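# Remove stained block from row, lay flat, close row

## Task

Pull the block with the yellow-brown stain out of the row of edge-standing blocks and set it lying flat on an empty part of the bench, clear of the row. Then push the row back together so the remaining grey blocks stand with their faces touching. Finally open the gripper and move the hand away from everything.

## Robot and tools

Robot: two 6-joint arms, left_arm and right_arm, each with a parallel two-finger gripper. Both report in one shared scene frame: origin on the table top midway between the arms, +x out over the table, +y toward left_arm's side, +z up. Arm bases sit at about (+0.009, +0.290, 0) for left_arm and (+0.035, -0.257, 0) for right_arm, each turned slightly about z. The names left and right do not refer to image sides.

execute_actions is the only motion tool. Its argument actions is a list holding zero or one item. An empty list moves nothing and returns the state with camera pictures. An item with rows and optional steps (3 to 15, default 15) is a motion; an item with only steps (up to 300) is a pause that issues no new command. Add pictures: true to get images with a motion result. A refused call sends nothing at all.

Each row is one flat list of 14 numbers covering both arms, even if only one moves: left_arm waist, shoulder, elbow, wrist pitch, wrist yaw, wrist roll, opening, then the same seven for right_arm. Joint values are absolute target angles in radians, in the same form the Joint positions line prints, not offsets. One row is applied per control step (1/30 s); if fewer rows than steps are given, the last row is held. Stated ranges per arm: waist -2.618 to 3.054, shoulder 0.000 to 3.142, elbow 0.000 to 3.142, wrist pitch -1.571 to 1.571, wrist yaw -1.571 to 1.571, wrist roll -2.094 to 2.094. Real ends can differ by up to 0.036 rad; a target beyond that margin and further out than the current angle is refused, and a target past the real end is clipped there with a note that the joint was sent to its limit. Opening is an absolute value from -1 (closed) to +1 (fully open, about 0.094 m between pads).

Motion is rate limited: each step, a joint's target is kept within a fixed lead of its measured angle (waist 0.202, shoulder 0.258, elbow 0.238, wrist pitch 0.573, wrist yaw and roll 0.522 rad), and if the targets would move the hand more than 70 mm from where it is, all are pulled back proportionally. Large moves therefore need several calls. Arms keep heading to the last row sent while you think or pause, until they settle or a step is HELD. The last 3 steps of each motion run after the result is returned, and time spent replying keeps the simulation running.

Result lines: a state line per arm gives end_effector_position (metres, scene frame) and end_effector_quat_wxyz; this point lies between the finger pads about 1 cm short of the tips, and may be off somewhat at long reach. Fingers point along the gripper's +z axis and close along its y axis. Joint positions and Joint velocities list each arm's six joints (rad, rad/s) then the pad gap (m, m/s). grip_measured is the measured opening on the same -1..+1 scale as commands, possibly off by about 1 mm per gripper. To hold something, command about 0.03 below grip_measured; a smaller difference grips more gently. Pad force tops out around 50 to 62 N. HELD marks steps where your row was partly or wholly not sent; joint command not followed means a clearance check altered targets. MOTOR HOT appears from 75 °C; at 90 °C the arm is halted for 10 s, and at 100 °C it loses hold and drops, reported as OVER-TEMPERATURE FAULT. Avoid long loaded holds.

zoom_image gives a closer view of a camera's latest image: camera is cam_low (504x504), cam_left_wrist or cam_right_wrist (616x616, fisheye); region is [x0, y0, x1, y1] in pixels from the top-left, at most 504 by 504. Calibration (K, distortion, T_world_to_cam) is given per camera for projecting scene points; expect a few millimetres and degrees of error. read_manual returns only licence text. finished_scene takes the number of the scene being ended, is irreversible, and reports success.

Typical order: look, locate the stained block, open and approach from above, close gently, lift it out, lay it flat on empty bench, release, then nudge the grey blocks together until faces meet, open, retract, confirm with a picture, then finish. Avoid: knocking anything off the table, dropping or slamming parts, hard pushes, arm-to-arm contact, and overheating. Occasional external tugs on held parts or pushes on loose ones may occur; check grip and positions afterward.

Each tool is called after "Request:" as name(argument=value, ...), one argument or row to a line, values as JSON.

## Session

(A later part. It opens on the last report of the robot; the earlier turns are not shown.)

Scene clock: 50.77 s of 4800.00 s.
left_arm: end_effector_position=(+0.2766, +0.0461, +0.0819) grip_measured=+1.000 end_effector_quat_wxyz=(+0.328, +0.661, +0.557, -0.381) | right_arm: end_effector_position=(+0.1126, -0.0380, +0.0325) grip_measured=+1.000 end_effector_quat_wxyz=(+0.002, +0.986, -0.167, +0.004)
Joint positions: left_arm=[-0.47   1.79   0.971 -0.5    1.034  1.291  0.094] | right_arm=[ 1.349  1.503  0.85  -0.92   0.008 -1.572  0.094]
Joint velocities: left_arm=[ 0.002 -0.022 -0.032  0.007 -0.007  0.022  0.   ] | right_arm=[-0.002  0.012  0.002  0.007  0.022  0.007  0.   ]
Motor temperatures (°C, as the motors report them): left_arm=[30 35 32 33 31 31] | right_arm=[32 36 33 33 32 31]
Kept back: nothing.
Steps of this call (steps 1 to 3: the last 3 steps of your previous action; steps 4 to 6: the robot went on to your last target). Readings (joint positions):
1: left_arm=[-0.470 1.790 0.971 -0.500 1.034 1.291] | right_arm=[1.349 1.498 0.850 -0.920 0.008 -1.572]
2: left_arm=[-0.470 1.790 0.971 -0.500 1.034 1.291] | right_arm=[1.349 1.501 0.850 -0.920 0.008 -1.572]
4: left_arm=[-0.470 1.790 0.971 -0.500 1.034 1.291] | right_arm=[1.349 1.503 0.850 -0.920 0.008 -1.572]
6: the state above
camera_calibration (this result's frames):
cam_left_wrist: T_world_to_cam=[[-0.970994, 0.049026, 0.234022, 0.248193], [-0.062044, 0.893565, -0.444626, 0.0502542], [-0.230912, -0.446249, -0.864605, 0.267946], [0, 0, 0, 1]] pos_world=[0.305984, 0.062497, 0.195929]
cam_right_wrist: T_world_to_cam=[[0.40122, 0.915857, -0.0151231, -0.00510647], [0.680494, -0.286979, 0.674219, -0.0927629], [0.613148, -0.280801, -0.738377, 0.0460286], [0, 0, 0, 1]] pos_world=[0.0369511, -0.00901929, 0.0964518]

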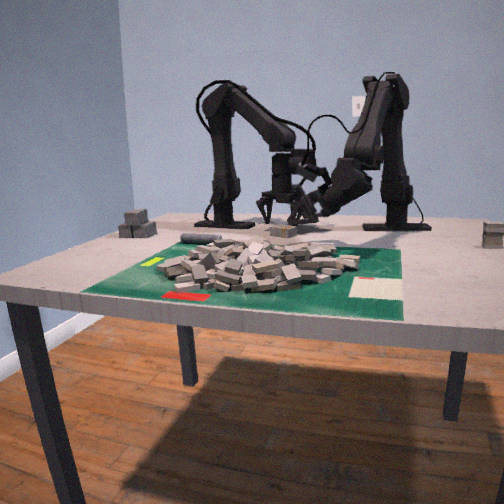

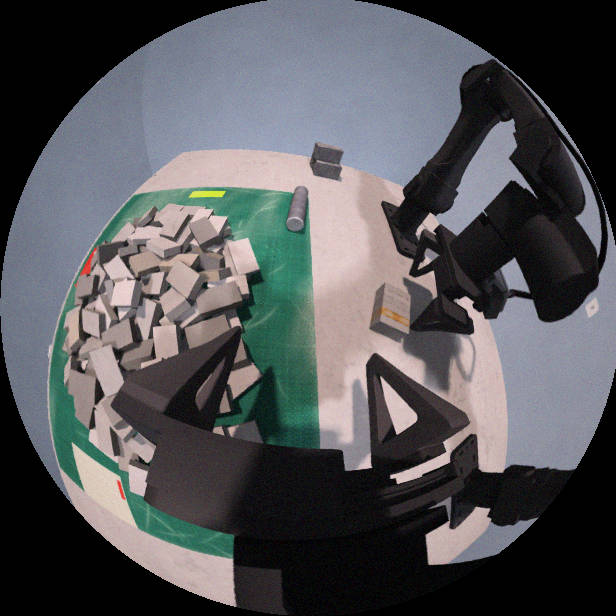

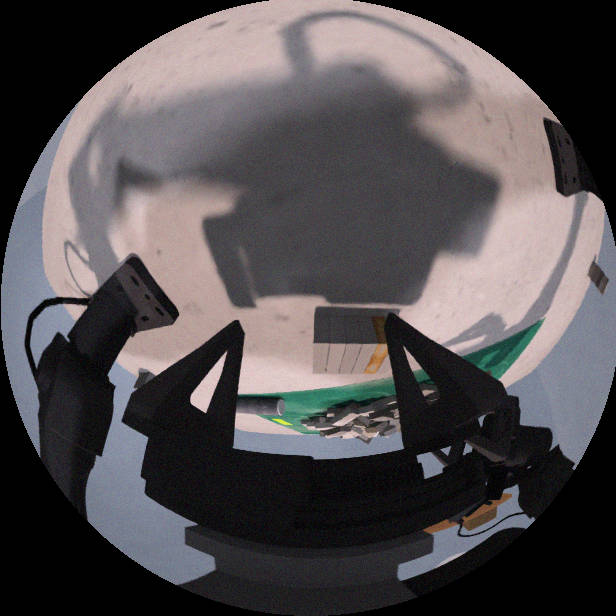

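Request:
execute_actions(
  actions=[
    {"rows": [
[-0.46,1.77,0.995,-0.515,1.055,1.30,1, 1.342,1.512,0.833,-0.914,0.005,-1.577,0.96],
[-0.46,1.77,0.995,-0.515,1.055,1.30,1, 1.338,1.512,0.833,-0.914,0.005,-1.577,0.92],
[-0.46,1.77,0.995,-0.515,1.055,1.30,1, 1.332,1.512,0.833,-0.914,0.005,-1.577,0.91],
[-0.46,1.77,0.995,-0.515,1.055,1.30,1, 1.326,1.512,0.833,-0.914,0.005,-1.577,0.91]
], "steps": 8},
  ],
  pictures=false,
)

Request:
execute_actions(
  actions=[
    {"steps": 6},
  ],
  pictures=true,
)

Scene clock: 52.83 s of 4800.00 s.
left_arm: end_effector_position=(+0.2765, +0.0461, +0.0819) grip_measured=+1.000 end_effector_quat_wxyz=(+0.328, +0.661, +0.557, -0.381) | right_arm: end_effector_position=(+0.1144, -0.0387, +0.0325) grip_measured=+0.912 end_effector_quat_wxyz=(+0.002, +0.985, -0.171, +0.004)
Joint positions: left_arm=[-0.47   1.79   0.971 -0.501  1.034  1.291  0.094] | right_arm=[ 1.341  1.503  0.85  -0.92   0.008 -1.572  0.09 ]
Joint velocities: left_arm=[ 0.002 -0.007 -0.002  0.066  0.037 -0.007  0.   ] | right_arm=[-0.139 -0.012 -0.012 -0.037  0.081 -0.022 -0.   ]
Motor temperatures (°C, as the motors report them): left_arm=[30 36 32 32 31 31] | right_arm=[32 36 33 32 32 31]
Steps of this call (steps 1 to 15: the robot went on to your last target; steps 16 to 57: nothing new was sent; steps 58 to 62: the first 5 steps of this action). Readings (joint positions):
58: left_arm=[-0.470 1.790 0.971 -0.501 1.034 1.291] | right_arm=[1.349 1.503 0.850 -0.920 0.008 -1.572]
59: left_arm=[-0.470 1.790 0.971 -0.501 1.034 1.291] | right_arm=[1.349 1.503 0.850 -0.920 0.008 -1.572]
61: left_arm=[-0.470 1.790 0.971 -0.501 1.034 1.291] | right_arm=[1.345 1.503 0.850 -0.920 0.008 -1.572]
62: the state above

Scene clock: 53.03 s of 4800.00 s.
left_arm: end_effector_position=(+0.2765, +0.0461, +0.0819) grip_measured=+1.000 end_effector_quat_wxyz=(+0.328, +0.661, +0.557, -0.381) | right_arm: end_effector_position=(+0.1159, -0.0392, +0.0325) grip_measured=+0.912 end_effector_quat_wxyz=(+0.002, +0.985, -0.174, +0.004)
Joint positions: left_arm=[-0.47   1.79   0.971 -0.501  1.034  1.291  0.094] | right_arm=[ 1.334  1.503  0.85  -0.92   0.008 -1.572  0.09 ]
Joint velocities: left_arm=[-0.007 -0.007  0.007  0.066  0.066 -0.037  0.   ] | right_arm=[-0.007  0.007 -0.017  0.11   0.037 -0.066 -0.001]
Motor temperatures (°C, as the motors report them): left_arm=[30 36 32 32 31 31] | right_arm=[32 36 33 32 32 31]
Kept back: nothing.
Steps of this call (steps 1 to 3: the last 3 steps of your previous action; steps 4 to 6: the robot went on to your last target). Readings (joint positions):
1: left_arm=[-0.470 1.790 0.971 -0.501 1.034 1.291] | right_arm=[1.337 1.503 0.850 -0.920 0.008 -1.572]
2: left_arm=[-0.470 1.790 0.971 -0.501 1.034 1.291] | right_arm=[1.335 1.503 0.850 -0.920 0.008 -1.572]
4: left_arm=[-0.470 1.790 0.971 -0.501 1.034 1.291] | right_arm=[1.334 1.503 0.850 -0.920 0.008 -1.572]
6: the state above
camera_calibration (this result's frames):
cam_left_wrist: T_world_to_cam=[[-0.970909, 0.0489991, 0.234381, 0.248089], [-0.0622057, 0.893616, -0.4445, 0.0502599], [-0.231227, -0.446149, -0.864572, 0.268007], [0, 0, 0, 1]] pos_world=[0.305968, 0.0625019, 0.195905]
cam_right_wrist: T_world_to_cam=[[0.414801, 0.909787, -0.0151231, -0.00714798], [0.676149, -0.297071, 0.674219, -0.095205], [0.608903, -0.289892, -0.738377, 0.0438406], [0, 0, 0, 1]] pos_world=[0.0406431, -0.00907044, 0.0964518]

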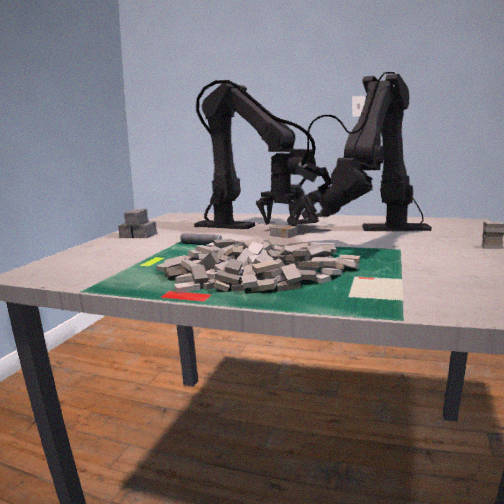

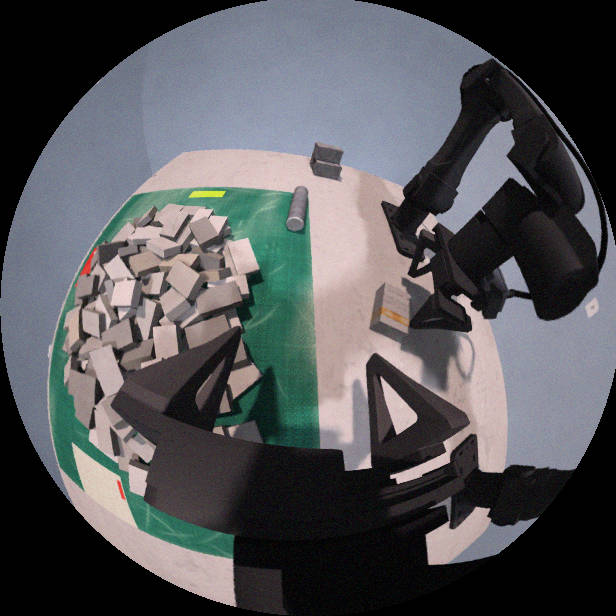

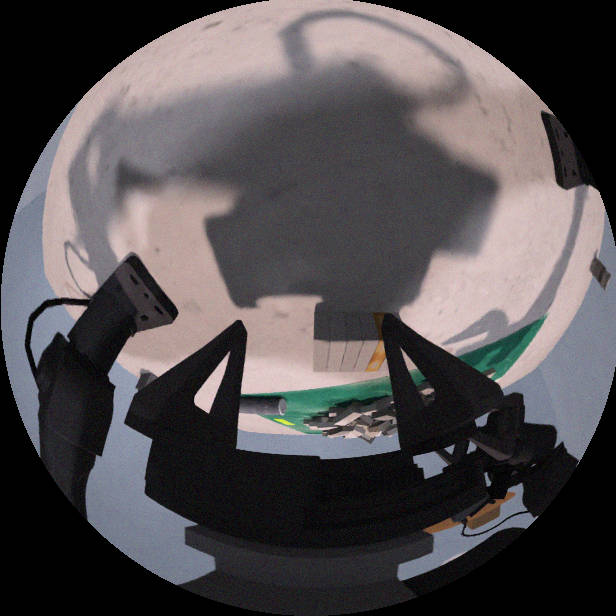

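Request:
execute_actions(
  actions=[],
  pictures=true,
)

Scene clock: 54.03 s of 4800.00 s.
left_arm: end_effector_position=(+0.2765, +0.0461, +0.0819) grip_measured=+1.000 end_effector_quat_wxyz=(+0.328, +0.661, +0.557, -0.381) | right_arm: end_effector_position=(+0.1159, -0.0392, +0.0325) grip_measured=+0.912 end_effector_quat_wxyz=(+0.002, +0.985, -0.174, +0.004)
Joint positions: left_arm=[-0.47   1.79   0.971 -0.501  1.034  1.291  0.094] | right_arm=[ 1.334  1.503  0.85  -0.92   0.008 -1.572  0.09 ]
Joint velocities: left_arm=[-0.002 -0.027 -0.012 -0.007 -0.007 -0.037  0.   ] | right_arm=[ 0.002  0.002 -0.002  0.007  0.007 -0.11   0.   ]
Motor temperatures (°C, as the motors report them): left_arm=[30 36 32 32 31 31] | right_arm=[32 35 33 32 32 31]
Kept back: nothing.
Steps of this call (steps 1 to 15: the robot went on to your last target; steps 16 to 30: nothing new was sent). Readings (joint positions):
1: left_arm=[-0.470 1.790 0.971 -0.501 1.034 1.291] | right_arm=[1.334 1.503 0.850 -0.920 0.008 -1.572]
2: left_arm=[-0.470 1.790 0.971 -0.501 1.034 1.291] | right_arm=[1.334 1.503 0.850 -0.920 0.008 -1.572]
4: left_arm=[-0.470 1.790 0.971 -0.501 1.034 1.291] | right_arm=[1.334 1.503 0.850 -0.920 0.008 -1.572]
8: left_arm=[-0.470 1.790 0.971 -0.501 1.034 1.291] | right_arm=[1.334 1.503 0.850 -0.920 0.008 -1.572]
30: the state above
All arms were judged still, so your last target was given up. Only a new action makes them travel on or press farther. Fingers that are still opening or closing keep moving.
camera_calibration (this result's frames):
cam_left_wrist: T_world_to_cam=[[-0.970909, 0.0489991, 0.234381, 0.248089], [-0.0622057, 0.893616, -0.4445, 0.0502599], [-0.231227, -0.446149, -0.864572, 0.268007], [0, 0, 0, 1]] pos_world=[0.305968, 0.0625019, 0.195905]
cam_right_wrist: T_world_to_cam=[[0.414801, 0.909787, -0.0151231, -0.00714798], [0.676149, -0.297071, 0.674219, -0.095205], [0.608903, -0.289892, -0.738377, 0.0438406], [0, 0, 0, 1]] pos_world=[0.0406431, -0.00907044, 0.0964518]

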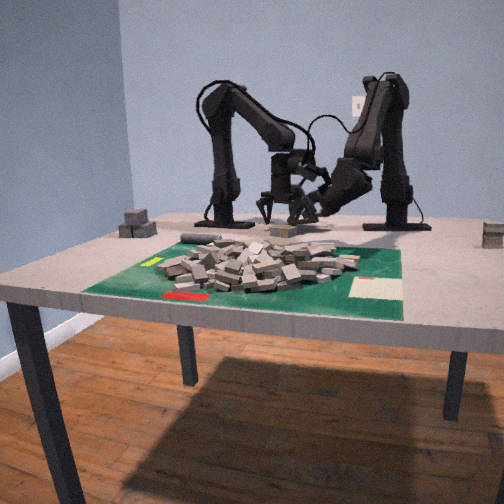

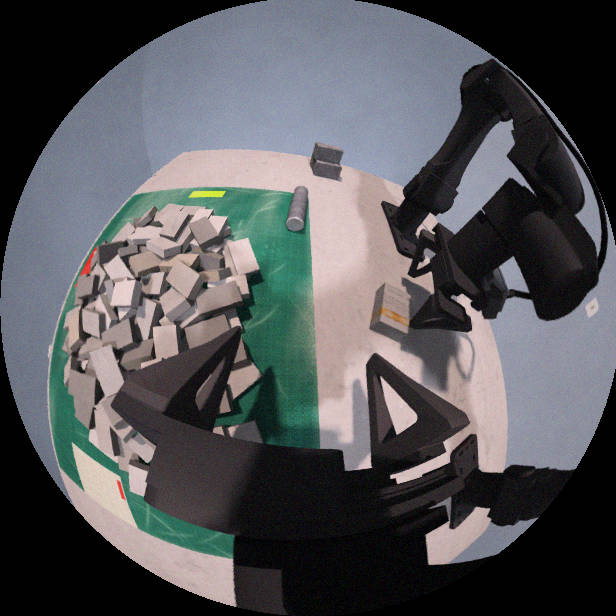

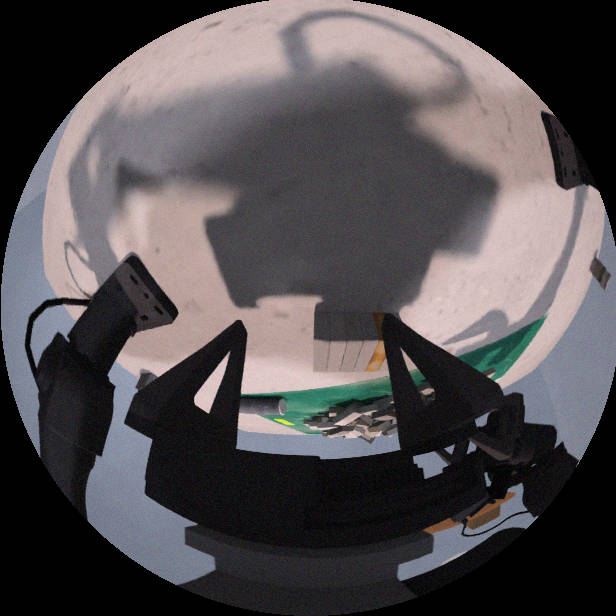

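Request:
zoom_image(
  camera="cam_left_wrist",
  region=[360, 270, 480, 360],
)

Request:
zoom_image(
  camera="cam_right_wrist",
  region=[300, 290, 420, 390],
)

Region (360, 270, 480, 360) of cam_left_wrist's 616x616 image, scaled by 4.200, with more detail than that image has; it fills the top 378 rows of this view, and the rest is white.

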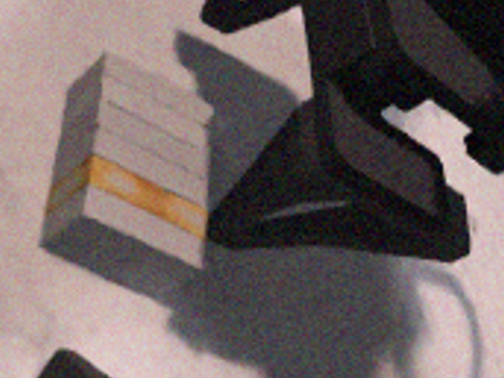

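Region (300, 290, 420, 390) of cam_right_wrist's 616x616 image, scaled by 4.200, with more detail than that image has.

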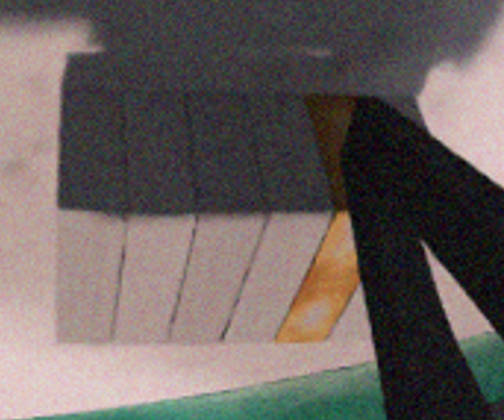

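Request:
execute_actions(
  actions=[
    {"rows": [[-0.46,1.77,0.995,-0.515,1.055,1.30,1, 1.312,1.512,0.833,-0.914,0.005,-1.577,0.91],[-0.46,1.77,0.995,-0.515,1.055,1.30,1, 1.301,1.512,0.833,-0.914,0.005,-1.577,0.91],[-0.46,1.77,0.995,-0.515,1.055,1.30,1, 1.290,1.512,0.833,-0.914,0.005,-1.577,0.91],[-0.46,1.77,0.995,-0.515,1.055,1.30,1, 1.279,1.512,0.833,-0.914,0.005,-1.577,0.91],[-0.46,1.77,0.995,-0.515,1.055,1.30,1, 1.268,1.512,0.833,-0.914,0.005,-1.577,0.91],[-0.46,1.77,0.995,-0.515,1.055,1.30,1, 1.257,1.512,0.833,-0.914,0.005,-1.577,0.91],[-0.46,1.77,0.995,-0.515,1.055,1.30,1, 1.246,1.512,0.833,-0.914,0.005,-1.577,0.91],[-0.46,1.77,0.995,-0.515,1.055,1.30,1, 1.235,1.512,0.833,-0.914,0.005,-1.577,0.912],[-0.46,1.77,0.995,-0.515,1.055,1.30,1, 1.224,1.512,0.833,-0.914,0.005,-1.577,0.914],[-0.46,1.77,0.995,-0.515,1.055,1.30,1, 1.213,1.512,0.833,-0.914,0.005,-1.577,0.918],[-0.46,1.77,0.995,-0.515,1.055,1.30,1, 1.202,1.512,0.833,-0.914,0.005,-1.577,0.922],[-0.46,1.77,0.995,-0.515,1.055,1.30,1, 1.191,1.512,0.833,-0.914,0.005,-1.577,0.927],[-0.46,1.77,0.995,-0.515,1.055,1.30,1, 1.180,1.512,0.833,-0.914,0.005,-1.577,0.933],[-0.46,1.77,0.995,-0.515,1.055,1.30,1, 1.169,1.512,0.833,-0.914,0.005,-1.577,0.940],[-0.46,1.77,0.995,-0.515,1.055,1.30,1, 1.158,1.512,0.833,-0.914,0.005,-1.577,0.948]], "steps": 15},
  ],
  pictures=false,
)

Request:
execute_actions(
  actions=[
    {"steps": 12},
  ],
  pictures=true,
)

Scene clock: 57.83 s of 4800.00 s.
left_arm: end_effector_position=(+0.2765, +0.0461, +0.0819) grip_measured=+1.000 end_effector_quat_wxyz=(+0.328, +0.661, +0.557, -0.381) | right_arm: end_effector_position=(+0.1404, -0.0496, +0.0325) grip_measured=+0.923 end_effector_quat_wxyz=(+0.001, +0.973, -0.230, +0.003)
Joint positions: left_arm=[-0.47   1.79   0.971 -0.501  1.034  1.291  0.094] | right_arm=[ 1.218  1.503  0.85  -0.919  0.007 -1.573  0.09 ]
Joint velocities: left_arm=[-0.007 -0.002  0.012 -0.007 -0.095 -0.022  0.   ] | right_arm=[-0.305 -0.007 -0.002 -0.066  0.081  0.022  0.004]
Motor temperatures (°C, as the motors report them): left_arm=[30 36 32 32 31 31] | right_arm=[32 35 33 32 32 31]
Steps of this call (steps 1 to 90: nothing new was sent; then 0.40 s passed at rest; steps 91 to 102: the first 12 steps of this action). Readings (joint positions):
91: left_arm=[-0.470 1.790 0.971 -0.501 1.034 1.291] | right_arm=[1.332 1.503 0.850 -0.920 0.008 -1.572]
92: left_arm=[-0.470 1.790 0.971 -0.501 1.034 1.291] | right_arm=[1.328 1.503 0.850 -0.920 0.007 -1.573]
94: left_arm=[-0.470 1.790 0.971 -0.501 1.034 1.291] | right_arm=[1.309 1.503 0.850 -0.920 0.007 -1.573]
98: left_arm=[-0.470 1.790 0.971 -0.501 1.034 1.291] | right_arm=[1.262 1.503 0.850 -0.920 0.007 -1.573]
102: the state above

Scene clock: 58.23 s of 4800.00 s.
left_arm: end_effector_position=(+0.2765, +0.0461, +0.0819) grip_measured=+1.000 end_effector_quat_wxyz=(+0.328, +0.661, +0.557, -0.381) | right_arm: end_effector_position=(+0.1514, -0.0554, +0.0325) grip_measured=+0.946 end_effector_quat_wxyz=(+0.001, +0.967, -0.256, +0.003)
Joint positions: left_arm=[-0.47   1.79   0.971 -0.501  1.034  1.291  0.094] | right_arm=[ 1.165  1.503  0.85  -0.919  0.007 -1.573  0.091]
Joint velocities: left_arm=[ 0.007  0.007 -0.002 -0.037  0.037  0.051  0.   ] | right_arm=[ 0.002  0.007 -0.002 -0.007 -0.037 -0.037 -0.   ]
Motor temperatures (°C, as the motors report them): left_arm=[30 36 32 32 31 31] | right_arm=[32 35 33 32 32 31]
Kept back: nothing.
Steps of this call (steps 1 to 3: the last 3 steps of your previous action; steps 4 to 12: the robot went on to your last target). Readings (joint positions):
1: left_arm=[-0.470 1.790 0.971 -0.501 1.034 1.291] | right_arm=[1.208 1.503 0.850 -0.919 0.007 -1.573]
2: left_arm=[-0.470 1.790 0.971 -0.501 1.034 1.291] | right_arm=[1.196 1.503 0.850 -0.919 0.007 -1.573]
4: left_arm=[-0.470 1.790 0.971 -0.501 1.034 1.291] | right_arm=[1.176 1.503 0.850 -0.919 0.007 -1.573]
8: left_arm=[-0.470 1.790 0.971 -0.501 1.034 1.291] | right_arm=[1.165 1.503 0.850 -0.919 0.007 -1.573]
12: the state above
camera_calibration (this result's frames):
cam_left_wrist: T_world_to_cam=[[-0.970909, 0.0489991, 0.234381, 0.248089], [-0.0622057, 0.893616, -0.4445, 0.0502599], [-0.231227, -0.446149, -0.864572, 0.268007], [0, 0, 0, 1]] pos_world=[0.305968, 0.0625019, 0.195905]
cam_right_wrist: T_world_to_cam=[[0.56096, 0.82773, -0.0136965, -0.0338553], [0.617179, -0.407127, 0.673304, -0.121186], [0.551737, -0.38615, -0.739239, 0.0208517], [0, 0, 0, 1]] pos_world=[0.0822802, -0.0132631, 0.0965457]

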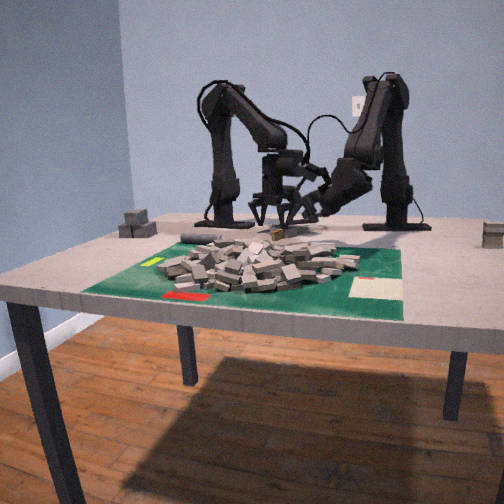

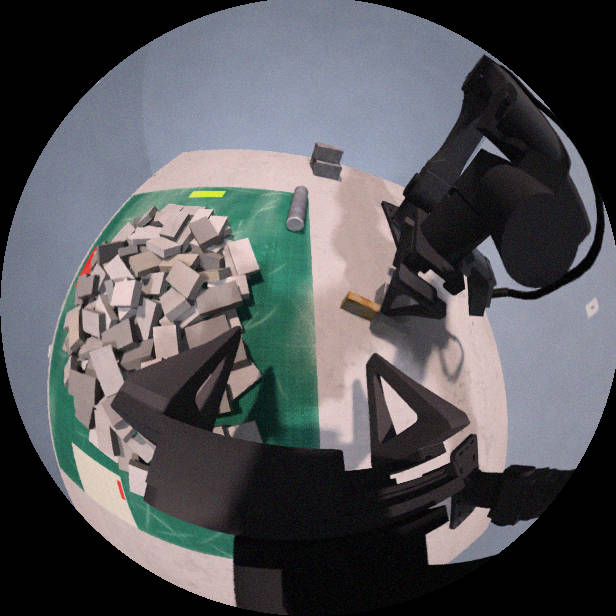

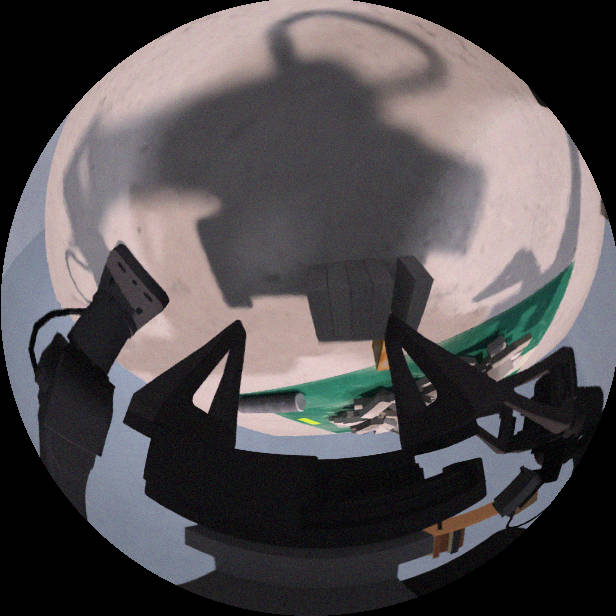

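Request:
zoom_image(
  camera="cam_right_wrist",
  region=[290, 240, 450, 390],
)

Request:
zoom_image(
  camera="cam_left_wrist",
  region=[320, 260, 460, 360],
)

Region (290, 240, 450, 390) of cam_right_wrist's 616x616 image, scaled by 3.150, with more detail than that image has; it fills the top 472 rows of this view, and the rest is white.

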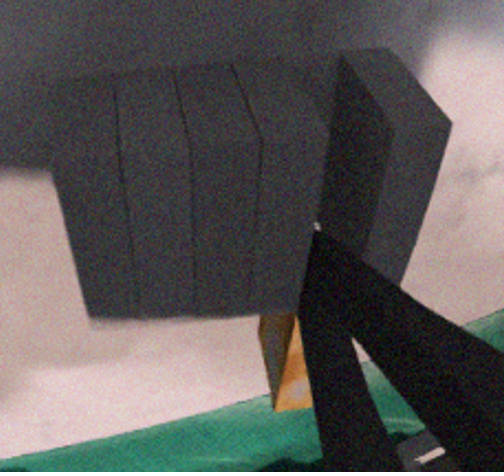

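Region (320, 260, 460, 360) of cam_left_wrist's 616x616 image, scaled by 3.600, with more detail than that image has; it fills the top 360 rows of this view, and the rest is white.

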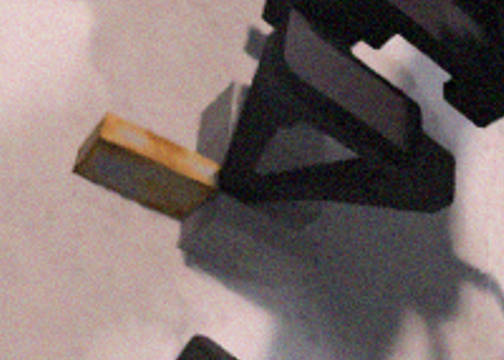

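Request:
execute_actions(
  actions=[
    {"rows": [[-0.46,1.77,0.995,-0.515,1.055,1.30,1, 1.143,1.512,0.833,-0.914,0.005,-1.577,0.965],[-0.46,1.77,0.995,-0.515,1.055,1.30,1, 1.133,1.512,0.833,-0.914,0.005,-1.577,0.978],[-0.46,1.77,0.995,-0.515,1.055,1.30,1, 1.123,1.512,0.833,-0.914,0.005,-1.577,0.99],[-0.46,1.77,0.995,-0.515,1.055,1.30,1, 1.113,1.512,0.833,-0.914,0.005,-1.577,1],[-0.46,1.77,0.995,-0.515,1.055,1.30,1, 1.103,1.512,0.833,-0.914,0.005,-1.577,1],[-0.46,1.77,0.995,-0.515,1.055,1.30,1, 1.093,1.512,0.833,-0.914,0.005,-1.577,1],[-0.46,1.77,0.995,-0.515,1.055,1.30,1, 1.093,1.512,0.833,-0.914,0.005,-1.577,1]], "steps": 11},
  ],
  pictures=false,
)

Request:
execute_actions(
  actions=[
    {"rows": [[-0.46,1.77,0.995,-0.515,1.055,1.30,1, 1.093,1.487,0.862,-0.940,0.005,-1.577,1],[-0.46,1.77,0.995,-0.515,1.055,1.30,1, 1.093,1.476,0.872,-0.963,0.005,-1.577,1],[-0.46,1.77,0.995,-0.515,1.055,1.30,1, 1.093,1.464,0.886,-0.986,0.005,-1.577,1],[-0.46,1.77,0.995,-0.515,1.055,1.30,1, 1.093,1.453,0.900,-1.010,0.005,-1.577,1],[-0.46,1.77,0.995,-0.515,1.055,1.30,1, 1.093,1.441,0.913,-1.033,0.005,-1.577,1],[-0.46,1.77,0.995,-0.515,1.055,1.30,1, 1.093,1.430,0.927,-1.056,0.005,-1.577,1],[-0.46,1.77,0.995,-0.515,1.055,1.30,1, 1.130,1.430,0.940,-1.056,0.005,-1.577,1],[-0.46,1.77,0.995,-0.515,1.055,1.30,1, 1.175,1.430,0.940,-1.056,0.005,-1.577,1],[-0.46,1.77,0.995,-0.515,1.055,1.30,1, 1.225,1.430,0.940,-1.056,0.005,-1.577,1],[-0.46,1.77,0.995,-0.515,1.055,1.30,1, 1.275,1.430,0.940,-1.056,0.005,-1.577,1],[-0.46,1.77,0.995,-0.515,1.055,1.30,1, 1.325,1.430,0.940,-1.056,0.005,-1.577,1],[-0.46,1.77,0.995,-0.515,1.055,1.30,1, 1.375,1.430,0.940,-1.056,0.005,-1.577,1],[-0.46,1.77,0.995,-0.515,1.055,1.30,1, 1.420,1.430,0.940,-1.056,0.005,-1.577,1],[-0.46,1.77,0.995,-0.515,1.055,1.30,1, 1.460,1.430,0.940,-1.056,0.005,-1.577,1],[-0.46,1.77,0.995,-0.515,1.055,1.30,1, 1.490,1.430,0.940,-1.056,0.005,-1.577,1]], "steps": 15},
  ],
  pictures=false,
)

Request:
execute_actions(
  actions=[
    {"steps": 14},
  ],
  pictures=true,
)

Scene clock: 61.17 s of 4800.00 s.
left_arm: end_effector_position=(+0.2765, +0.0461, +0.0819) grip_measured=+1.000 end_effector_quat_wxyz=(+0.328, +0.661, +0.557, -0.381) | right_arm: end_effector_position=(+0.1635, -0.0629, +0.0325) grip_measured=+1.000 end_effector_quat_wxyz=(+0.001, +0.958, -0.286, +0.003)
Joint positions: left_arm=[-0.47   1.79   0.971 -0.501  1.034  1.291  0.094] | right_arm=[ 1.104  1.503  0.85  -0.919  0.007 -1.574  0.094]
Joint velocities: left_arm=[ 0.002 -0.002 -0.007 -0.022 -0.022 -0.066  0.   ] | right_arm=[-0.144 -0.007  0.002 -0.095 -0.007 -0.095  0.   ]
Motor temperatures (°C, as the motors report them): left_arm=[30 36 32 32 31 31] | right_arm=[32 34 33 32 32 31]
Steps of this call (steps 1 to 30: the robot went on to your last target; steps 31 to 80: nothing new was sent; steps 81 to 88: the first 8 steps of this action). Readings (joint positions):
81: left_arm=[-0.470 1.790 0.971 -0.501 1.034 1.291] | right_arm=[1.163 1.503 0.850 -0.919 0.007 -1.573]
82: left_arm=[-0.470 1.790 0.971 -0.501 1.034 1.291] | right_arm=[1.159 1.503 0.850 -0.919 0.007 -1.574]
84: left_arm=[-0.470 1.790 0.971 -0.501 1.034 1.291] | right_arm=[1.142 1.503 0.850 -0.919 0.007 -1.574]
88: the state above

Scene clock: 61.67 s of 4800.00 s.
left_arm: end_effector_position=(+0.2765, +0.0461, +0.0819) grip_measured=+1.000 end_effector_quat_wxyz=(+0.328, +0.661, +0.557, -0.381) | right_arm: end_effector_position=(+0.1323, -0.0391, +0.0626) grip_measured=+1.000 end_effector_quat_wxyz=(-0.019, +0.979, -0.202, +0.013)
Joint positions: left_arm=[-0.47   1.79   0.971 -0.501  1.034  1.291  0.094] | right_arm=[ 1.277  1.441  0.921 -1.008  0.018 -1.574  0.094]
Joint velocities: left_arm=[-0.012 -0.002  0.002  0.051  0.007  0.051  0.   ] | right_arm=[ 1.516  0.002  0.002  0.037 -0.022  0.022  0.   ]
Motor temperatures (°C, as the motors report them): left_arm=[30 37 32 32 31 31] | right_arm=[32 34 33 32 32 31]
Steps of this call (steps 1 to 3: the last 3 steps of your previous action; steps 4 to 15: the first 12 steps of this action). Readings (joint positions):
4: left_arm=[-0.470 1.790 0.971 -0.501 1.034 1.291] | right_arm=[1.100 1.503 0.850 -0.919 0.007 -1.574]
5: left_arm=[-0.470 1.790 0.971 -0.501 1.034 1.291] | right_arm=[1.100 1.502 0.850 -0.921 0.007 -1.574]
7: left_arm=[-0.470 1.790 0.971 -0.501 1.034 1.291] | right_arm=[1.100 1.493 0.853 -0.936 0.007 -1.574]
11: left_arm=[-0.470 1.790 0.971 -0.501 1.034 1.291] | right_arm=[1.114 1.455 0.897 -0.998 0.012 -1.574]
15: the state above

Scene clock: 62.13 s of 4800.00 s.
left_arm: end_effector_position=(+0.2765, +0.0461, +0.0819) grip_measured=+1.000 end_effector_quat_wxyz=(+0.328, +0.661, +0.557, -0.381) | right_arm: end_effector_position=(+0.0802, -0.0294, +0.0624) grip_measured=+1.000 end_effector_quat_wxyz=(-0.008, +0.995, -0.095, +0.004)
Joint positions: left_arm=[-0.47   1.79   0.971 -0.501  1.034  1.291  0.094] | right_arm=[ 1.492  1.441  0.921 -1.034  0.007 -1.574  0.094]
Joint velocities: left_arm=[ 0.007 -0.002  0.007 -0.066  0.007  0.066  0.   ] | right_arm=[ 0.002 -0.007  0.002 -0.007  0.007  0.037  0.   ]
Motor temperatures (°C, as the motors report them): left_arm=[30 37 32 32 31 31] | right_arm=[32 34 33 32 32 31]
Kept back: nothing.
Steps of this call (steps 1 to 3: the last 3 steps of your previous action; steps 4 to 14: the robot went on to your last target). Readings (joint positions):
1: left_arm=[-0.470 1.790 0.971 -0.501 1.034 1.291] | right_arm=[1.330 1.441 0.921 -1.010 0.017 -1.574]
2: left_arm=[-0.470 1.790 0.971 -0.501 1.034 1.291] | right_arm=[1.381 1.441 0.921 -1.013 0.016 -1.574]
4: left_arm=[-0.470 1.790 0.971 -0.501 1.034 1.291] | right_arm=[1.461 1.441 0.921 -1.018 0.011 -1.574]
8: left_arm=[-0.470 1.790 0.971 -0.501 1.034 1.291] | right_arm=[1.492 1.441 0.921 -1.030 0.006 -1.574]
14: the state above
camera_calibration (this result's frames):
cam_left_wrist: T_world_to_cam=[[-0.970909, 0.0489991, 0.234381, 0.248089], [-0.0622057, 0.893616, -0.4445, 0.0502599], [-0.231227, -0.446149, -0.864572, 0.268007], [0, 0, 0, 1]] pos_world=[0.305968, 0.0625019, 0.195905]
cam_right_wrist: T_world_to_cam=[[0.264715, 0.964321, 0.00339111, 0.0116896], [0.713405, -0.1982, 0.672139, -0.0882713], [0.64883, -0.175506, -0.740417, 0.0907706], [0, 0, 0, 1]] pos_world=[0.000984097, -0.0128371, 0.126499]

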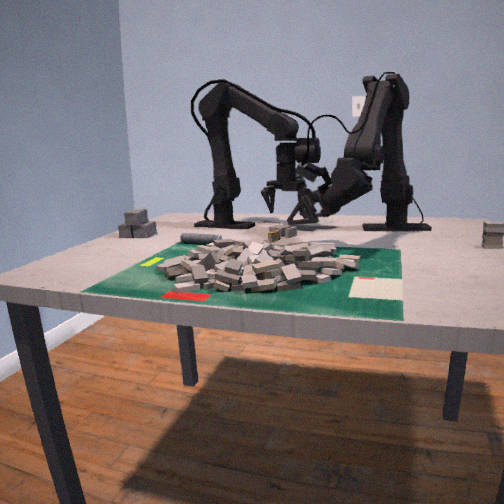

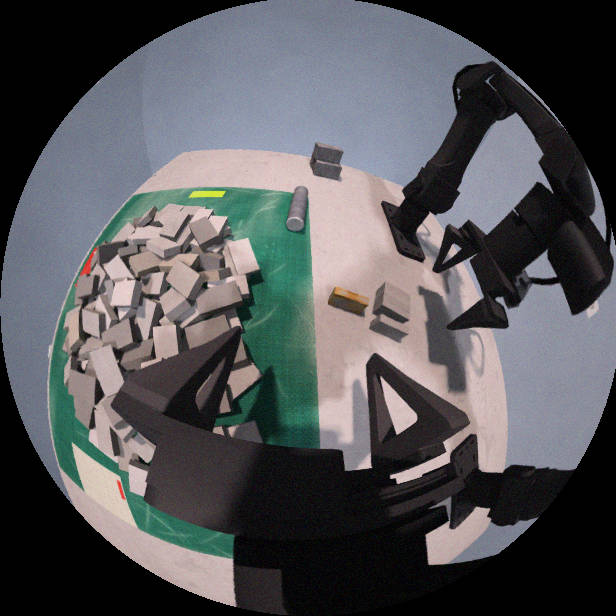

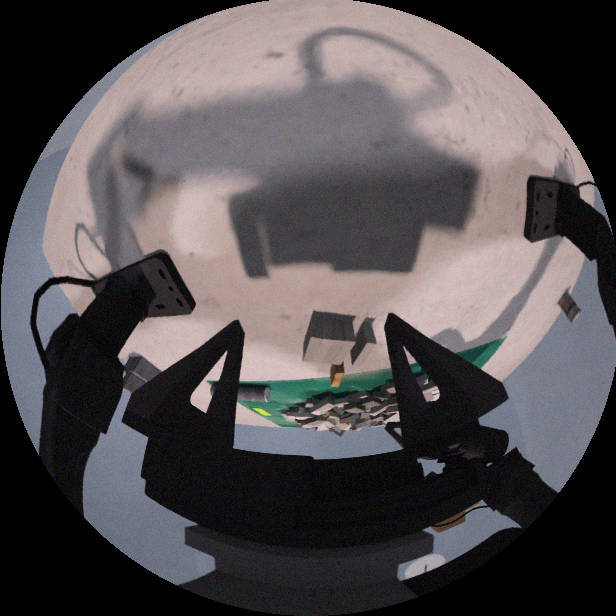

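Request:
zoom_image(
  camera="cam_left_wrist",
  region=[320, 270, 420, 350],
)

Request:
zoom_image(
  camera="cam_right_wrist",
  region=[290, 300, 390, 400],
)

Region (320, 270, 420, 350) of cam_left_wrist's 616x616 image, scaled by 5.040, with more detail than that image has; it fills the top 403 rows of this view, and the rest is white.

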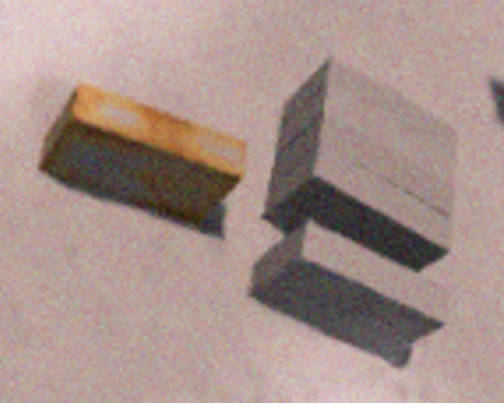

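Region (290, 300, 390, 400) of cam_right_wrist's 616x616 image, scaled by 5.040, with more detail than that image has.

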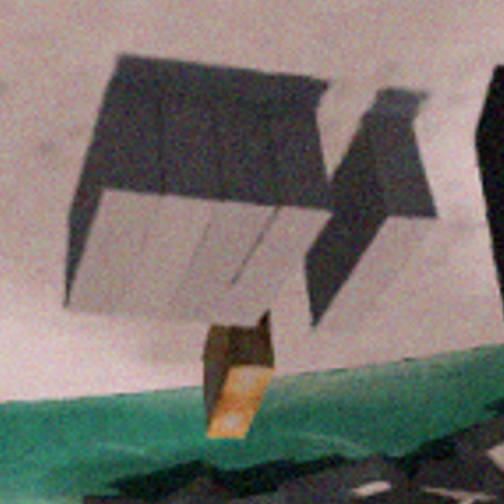

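Request:
execute_actions(
  actions=[
    {"rows": [[-0.493,1.775,0.955,-0.478,1.03,1.272,0.9, 1.490,1.430,0.940,-1.056,0.005,-1.577,1],[-0.516,1.772,0.945,-0.455,1.025,1.252,0.8, 1.490,1.430,0.940,-1.056,0.005,-1.577,1],[-0.545,1.768,0.932,-0.426,1.02,1.228,0.7, 1.490,1.430,0.940,-1.056,0.005,-1.577,1],[-0.576,1.764,0.918,-0.394,1.015,1.201,0.6, 1.490,1.430,0.940,-1.056,0.005,-1.577,1],[-0.611,1.760,0.904,-0.359,1.01,1.172,0.5, 1.490,1.430,0.940,-1.056,0.005,-1.577,1],[-0.645,1.756,0.889,-0.325,1.005,1.143,0.42, 1.490,1.430,0.940,-1.056,0.005,-1.577,1],[-0.677,1.752,0.875,-0.293,1.0,1.116,0.34, 1.490,1.430,0.940,-1.056,0.005,-1.577,1],[-0.705,1.749,0.862,-0.264,0.996,1.092,0.27, 1.490,1.430,0.940,-1.056,0.005,-1.577,1],[-0.728,1.747,0.852,-0.241,0.993,1.072,0.22, 1.490,1.430,0.940,-1.056,0.005,-1.577,1],[-0.746,1.745,0.845,-0.224,0.991,1.058,0.19, 1.490,1.430,0.940,-1.056,0.005,-1.577,1],[-0.757,1.744,0.840,-0.212,0.99,1.048,0.19, 1.490,1.430,0.940,-1.056,0.005,-1.577,1]], "steps": 14},
  ],
  pictures=false,
)

Request:
execute_actions(
  actions=[
    {"steps": 12},
  ],
  pictures=true,
)

Scene clock: 67.97 s of 4800.00 s.
left_arm: end_effector_position=(+0.2074, -0.0120, +0.0638) grip_measured=+0.195 end_effector_quat_wxyz=(+0.280, +0.704, +0.509, -0.409) | right_arm: end_effector_position=(+0.0801, -0.0298, +0.0624) grip_measured=+1.000 end_effector_quat_wxyz=(-0.007, +0.995, -0.095, +0.004)
Joint positions: left_arm=[-0.731  1.775  0.865 -0.304  0.996  1.128  0.056] | right_arm=[ 1.492  1.441  0.921 -1.036  0.007 -1.574  0.094]
Joint velocities: left_arm=[-0.637 -0.066 -0.271  0.535  0.022 -0.549 -0.01 ] | right_arm=[-0.007 -0.022 -0.007  0.066 -0.051 -0.007  0.   ]
Motor temperatures (°C, as the motors report them): left_arm=[30 37 32 32 31 31] | right_arm=[32 34 33 32 32 31]
Steps of this call (steps 1 to 30: the robot went on to your last target; steps 31 to 90: nothing new was sent; then 2.47 s passed at rest; steps 91 to 101: the first 11 steps of this action). Readings (joint positions):
91: left_arm=[-0.471 1.790 0.971 -0.499 1.032 1.289] | right_arm=[1.492 1.441 0.921 -1.036 0.007 -1.574]
92: left_arm=[-0.476 1.790 0.970 -0.492 1.029 1.283] | right_arm=[1.492 1.441 0.921 -1.036 0.007 -1.574]
94: left_arm=[-0.505 1.790 0.958 -0.461 1.021 1.262] | right_arm=[1.492 1.441 0.921 -1.036 0.007 -1.574]
98: left_arm=[-0.637 1.784 0.904 -0.368 1.003 1.187] | right_arm=[1.492 1.441 0.921 -1.036 0.007 -1.574]
101: the state above

Scene clock: 68.37 s of 4800.00 s.
left_arm: end_effector_position=(+0.2065, -0.0223, +0.0660) grip_measured=+0.191 end_effector_quat_wxyz=(+0.289, +0.703, +0.508, -0.406) | right_arm: end_effector_position=(+0.0801, -0.0298, +0.0624) grip_measured=+1.000 end_effector_quat_wxyz=(-0.007, +0.995, -0.095, +0.004)
Joint positions: left_arm=[-0.761  1.769  0.851 -0.222  0.985  1.059  0.056] | right_arm=[ 1.492  1.441  0.921 -1.036  0.007 -1.574  0.094]
Joint velocities: left_arm=[ 0.002 -0.007  0.012  0.022  0.007 -0.007  0.001] | right_arm=[-0.022 -0.007  0.002  0.007 -0.051 -0.037  0.   ]
Motor temperatures (°C, as the motors report them): left_arm=[30 37 32 32 31 31] | right_arm=[32 34 33 32 32 31]
Kept back: nothing.
Steps of this call (steps 1 to 3: the last 3 steps of your previous action; steps 4 to 12: the robot went on to your last target). Readings (joint positions):
1: left_arm=[-0.749 1.773 0.858 -0.289 0.995 1.114] | right_arm=[1.492 1.441 0.921 -1.036 0.007 -1.574]
2: left_arm=[-0.759 1.773 0.854 -0.277 0.994 1.102] | right_arm=[1.492 1.441 0.921 -1.036 0.007 -1.574]
4: left_arm=[-0.761 1.772 0.851 -0.258 0.992 1.085] | right_arm=[1.492 1.441 0.921 -1.036 0.007 -1.574]
8: left_arm=[-0.761 1.769 0.851 -0.232 0.986 1.066] | right_arm=[1.492 1.441 0.921 -1.036 0.007 -1.574]
12: the state above
camera_calibration (this result's frames):
cam_left_wrist: T_world_to_cam=[[-0.948377, 0.19853, 0.247321, 0.185045], [0.0747044, 0.897729, -0.434167, 0.0711509], [-0.308223, -0.393278, -0.866216, 0.224742], [0, 0, 0, 1]] pos_world=[0.239448, -0.0122252, 0.179801]
cam_right_wrist: T_world_to_cam=[[0.264715, 0.964325, 0.00186942, 0.0121629], [0.713602, -0.197193, 0.672225, -0.0882804], [0.648612, -0.176614, -0.740344, 0.0907282], [0, 0, 0, 1]] pos_world=[0.00092994, -0.0131133, 0.126492]

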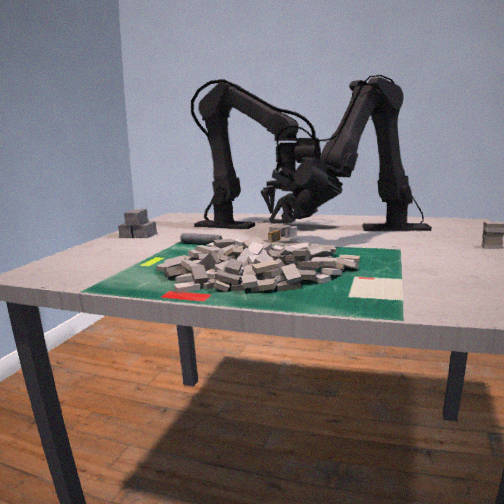

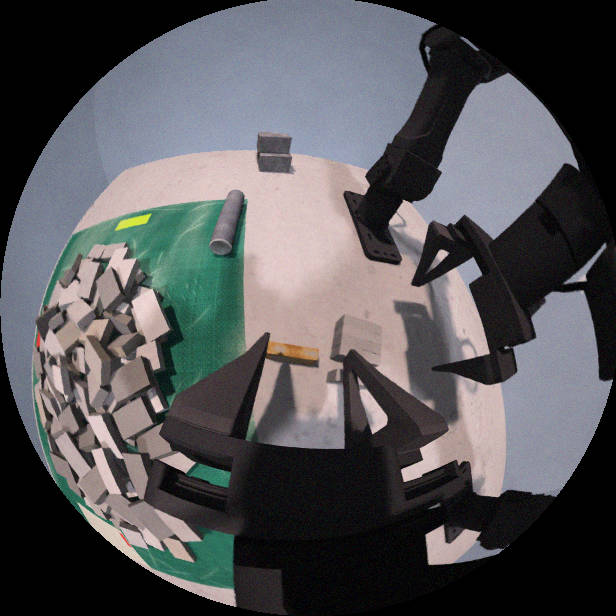

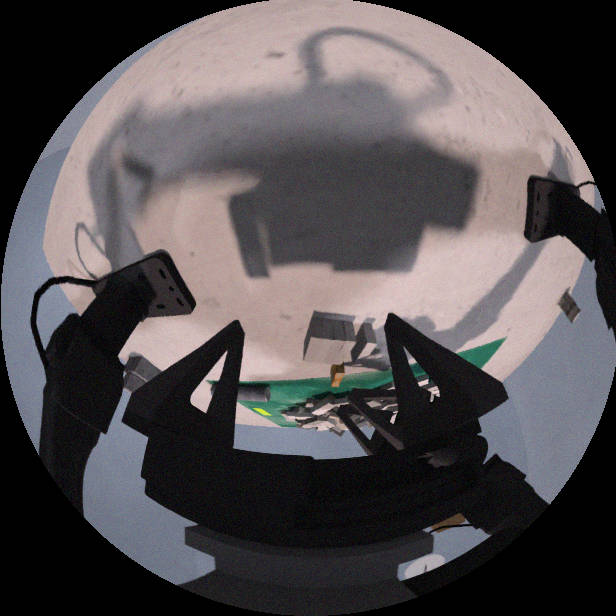

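Request:
zoom_image(
  camera="cam_left_wrist",
  region=[250, 300, 400, 400],
)

Region (250, 300, 400, 400) of cam_left_wrist's 616x616 image, scaled by 3.360, with more detail than that image has.

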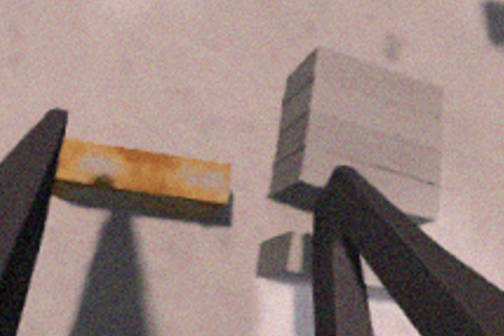

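Request:
zoom_image(
  camera="cam_left_wrist",
  region=[255, 325, 335, 385],
)

Request:
zoom_image(
  camera="cam_left_wrist",
  region=[310, 305, 400, 395],
)

Region (255, 325, 335, 385) of cam_left_wrist's 616x616 image, scaled by 6.300, with more detail than that image has; it fills the top 378 rows of this view, and the rest is white.

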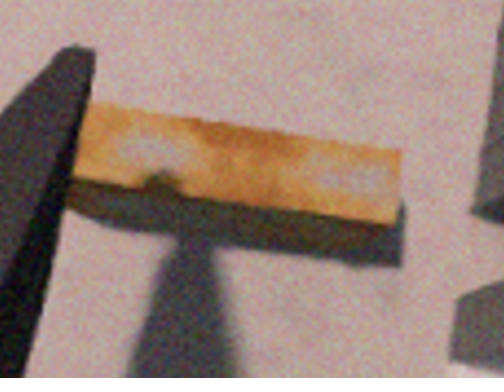

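Region (310, 305, 400, 395) of cam_left_wrist's 616x616 image, scaled by 5.600, with more detail than that image has.

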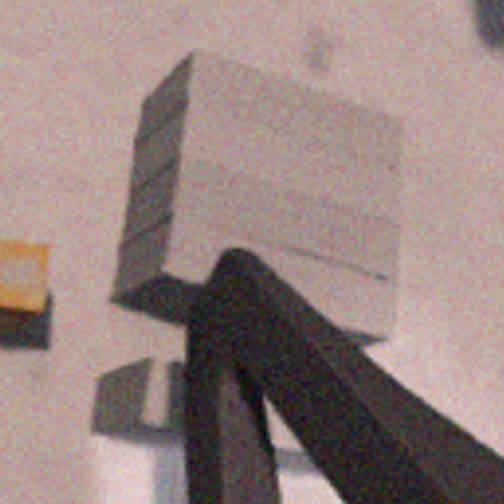

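Request:
execute_actions(
  actions=[
    {"rows": [[-0.757,1.785,0.836,-0.190,0.99,1.048,0.19, 1.490,1.430,0.940,-1.056,0.005,-1.577,1],[-0.757,1.797,0.834,-0.172,0.99,1.048,0.19, 1.490,1.430,0.940,-1.056,0.005,-1.577,1],[-0.757,1.809,0.832,-0.156,0.99,1.048,0.19, 1.490,1.430,0.940,-1.056,0.005,-1.577,1],[-0.757,1.821,0.830,-0.142,0.99,1.048,0.19, 1.490,1.430,0.940,-1.056,0.005,-1.577,1],[-0.757,1.833,0.828,-0.130,0.99,1.048,0.19, 1.490,1.430,0.940,-1.056,0.005,-1.577,1],[-0.757,1.843,0.828,-0.121,0.99,1.048,0.19, 1.490,1.430,0.940,-1.056,0.005,-1.577,1],[-0.757,1.852,0.828,-0.117,0.99,1.048,0.19, 1.490,1.430,0.940,-1.056,0.005,-1.577,1]], "steps": 13},
  ],
  pictures=false,
)

Request:
execute_actions(
  actions=[
    {"steps": 10},
  ],
  pictures=true,
)

Scene clock: 71.77 s of 4800.00 s.
left_arm: end_effector_position=(+0.2125, -0.0260, +0.0478) grip_measured=+0.191 end_effector_quat_wxyz=(+0.292, +0.702, +0.508, -0.404) | right_arm: end_effector_position=(+0.0801, -0.0298, +0.0624) grip_measured=+1.000 end_effector_quat_wxyz=(-0.007, +0.995, -0.095, +0.004)
Joint positions: left_arm=[-0.761  1.838  0.846 -0.138  0.982  1.054  0.056] | right_arm=[ 1.492  1.441  0.921 -1.036  0.007 -1.574  0.094]
Joint velocities: left_arm=[ 0.002  0.115 -0.066  0.037 -0.066  0.037  0.001] | right_arm=[ 0.007 -0.002 -0.007  0.007 -0.007 -0.007  0.   ]
Motor temperatures (°C, as the motors report them): left_arm=[30 37 32 32 31 31] | right_arm=[32 34 33 32 32 31]
Steps of this call (steps 1 to 30: the robot went on to your last target; steps 31 to 90: nothing new was sent; then 0.07 s passed at rest; steps 91 to 100: the first 10 steps of this action). Readings (joint positions):
91: left_arm=[-0.761 1.769 0.851 -0.213 0.984 1.054] | right_arm=[1.492 1.441 0.921 -1.036 0.007 -1.574]
92: left_arm=[-0.761 1.770 0.851 -0.208 0.984 1.054] | right_arm=[1.492 1.441 0.921 -1.036 0.007 -1.574]
94: left_arm=[-0.761 1.780 0.851 -0.187 0.984 1.054] | right_arm=[1.492 1.441 0.921 -1.036 0.007 -1.574]
98: left_arm=[-0.761 1.825 0.851 -0.148 0.983 1.054] | right_arm=[1.492 1.441 0.921 -1.036 0.007 -1.574]
100: the state above

Scene clock: 72.10 s of 4800.00 s.
left_arm: end_effector_position=(+0.2125, -0.0260, +0.0461) grip_measured=+0.191 end_effector_quat_wxyz=(+0.294, +0.703, +0.507, -0.404) | right_arm: end_effector_position=(+0.0801, -0.0298, +0.0624) grip_measured=+1.000 end_effector_quat_wxyz=(-0.007, +0.995, -0.095, +0.004)
Joint positions: left_arm=[-0.761  1.841  0.839 -0.123  0.981  1.054  0.056] | right_arm=[ 1.492  1.441  0.921 -1.036  0.007 -1.574  0.094]
Joint velocities: left_arm=[-0.017  0.007  0.002 -0.037  0.066  0.037  0.001] | right_arm=[ 0.017 -0.022 -0.012  0.007  0.037  0.037  0.   ]
Motor temperatures (°C, as the motors report them): left_arm=[30 37 32 32 31 31] | right_arm=[32 34 33 32 32 31]
Kept back: nothing.
Steps of this call (steps 1 to 3: the last 3 steps of your previous action; steps 4 to 10: the robot went on to your last target). Readings (joint positions):
1: left_arm=[-0.761 1.841 0.842 -0.136 0.981 1.054] | right_arm=[1.492 1.441 0.921 -1.036 0.007 -1.574]
2: left_arm=[-0.761 1.841 0.841 -0.135 0.981 1.054] | right_arm=[1.492 1.441 0.921 -1.036 0.007 -1.574]
4: left_arm=[-0.761 1.841 0.839 -0.132 0.981 1.054] | right_arm=[1.492 1.441 0.921 -1.036 0.007 -1.574]
8: left_arm=[-0.761 1.841 0.839 -0.125 0.981 1.054] | right_arm=[1.492 1.441 0.921 -1.036 0.007 -1.574]
10: the state above
camera_calibration (this result's frames):
cam_left_wrist: T_world_to_cam=[[-0.951385, 0.195547, 0.237967, 0.197333], [0.0749278, 0.896337, -0.436996, 0.0653931], [-0.298752, -0.397922, -0.867413, 0.205849], [0, 0, 0, 1]] pos_world=[0.244337, -0.0152903, 0.160174]
cam_right_wrist: T_world_to_cam=[[0.264715, 0.964325, 0.00186942, 0.0121629], [0.713602, -0.197193, 0.672225, -0.0882804], [0.648612, -0.176614, -0.740344, 0.0907282], [0, 0, 0, 1]] pos_world=[0.00092994, -0.0131133, 0.126492]

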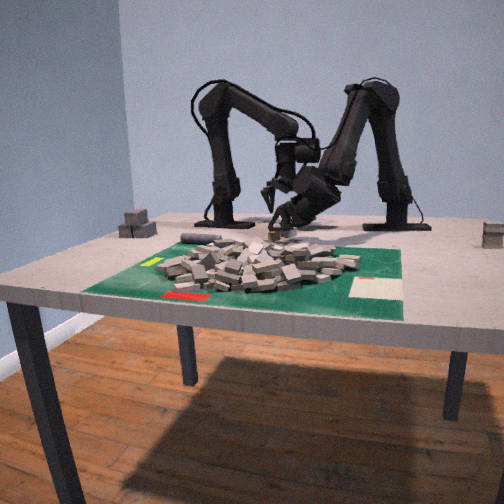

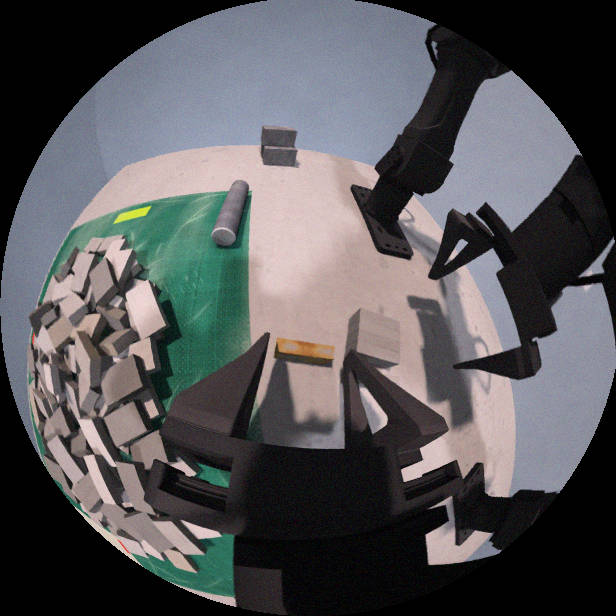

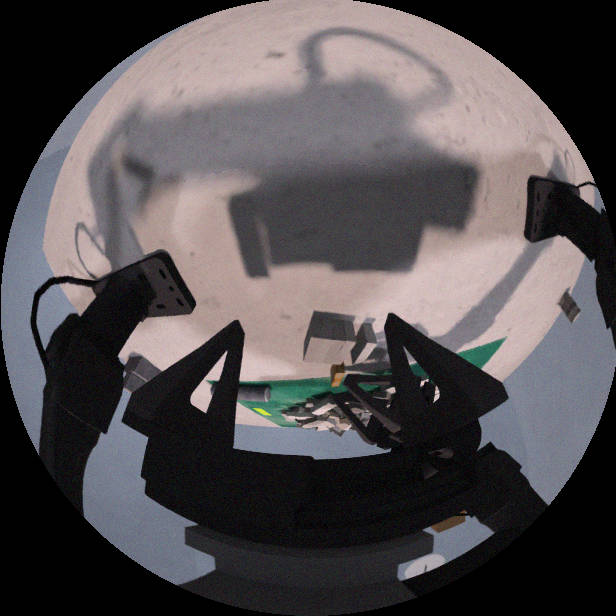

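Request:
zoom_image(
  camera="cam_left_wrist",
  region=[255, 320, 365, 390],
)

Region (255, 320, 365, 390) of cam_left_wrist's 616x616 image, scaled by 4.582, with more detail than that image has; it fills the top 321 rows of this view, and the rest is white.

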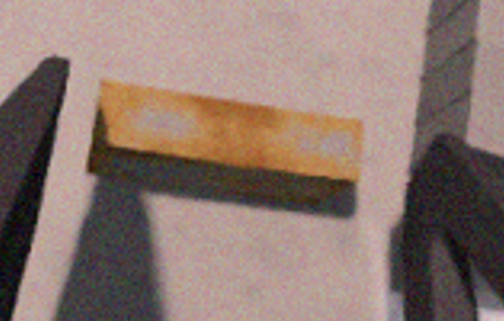

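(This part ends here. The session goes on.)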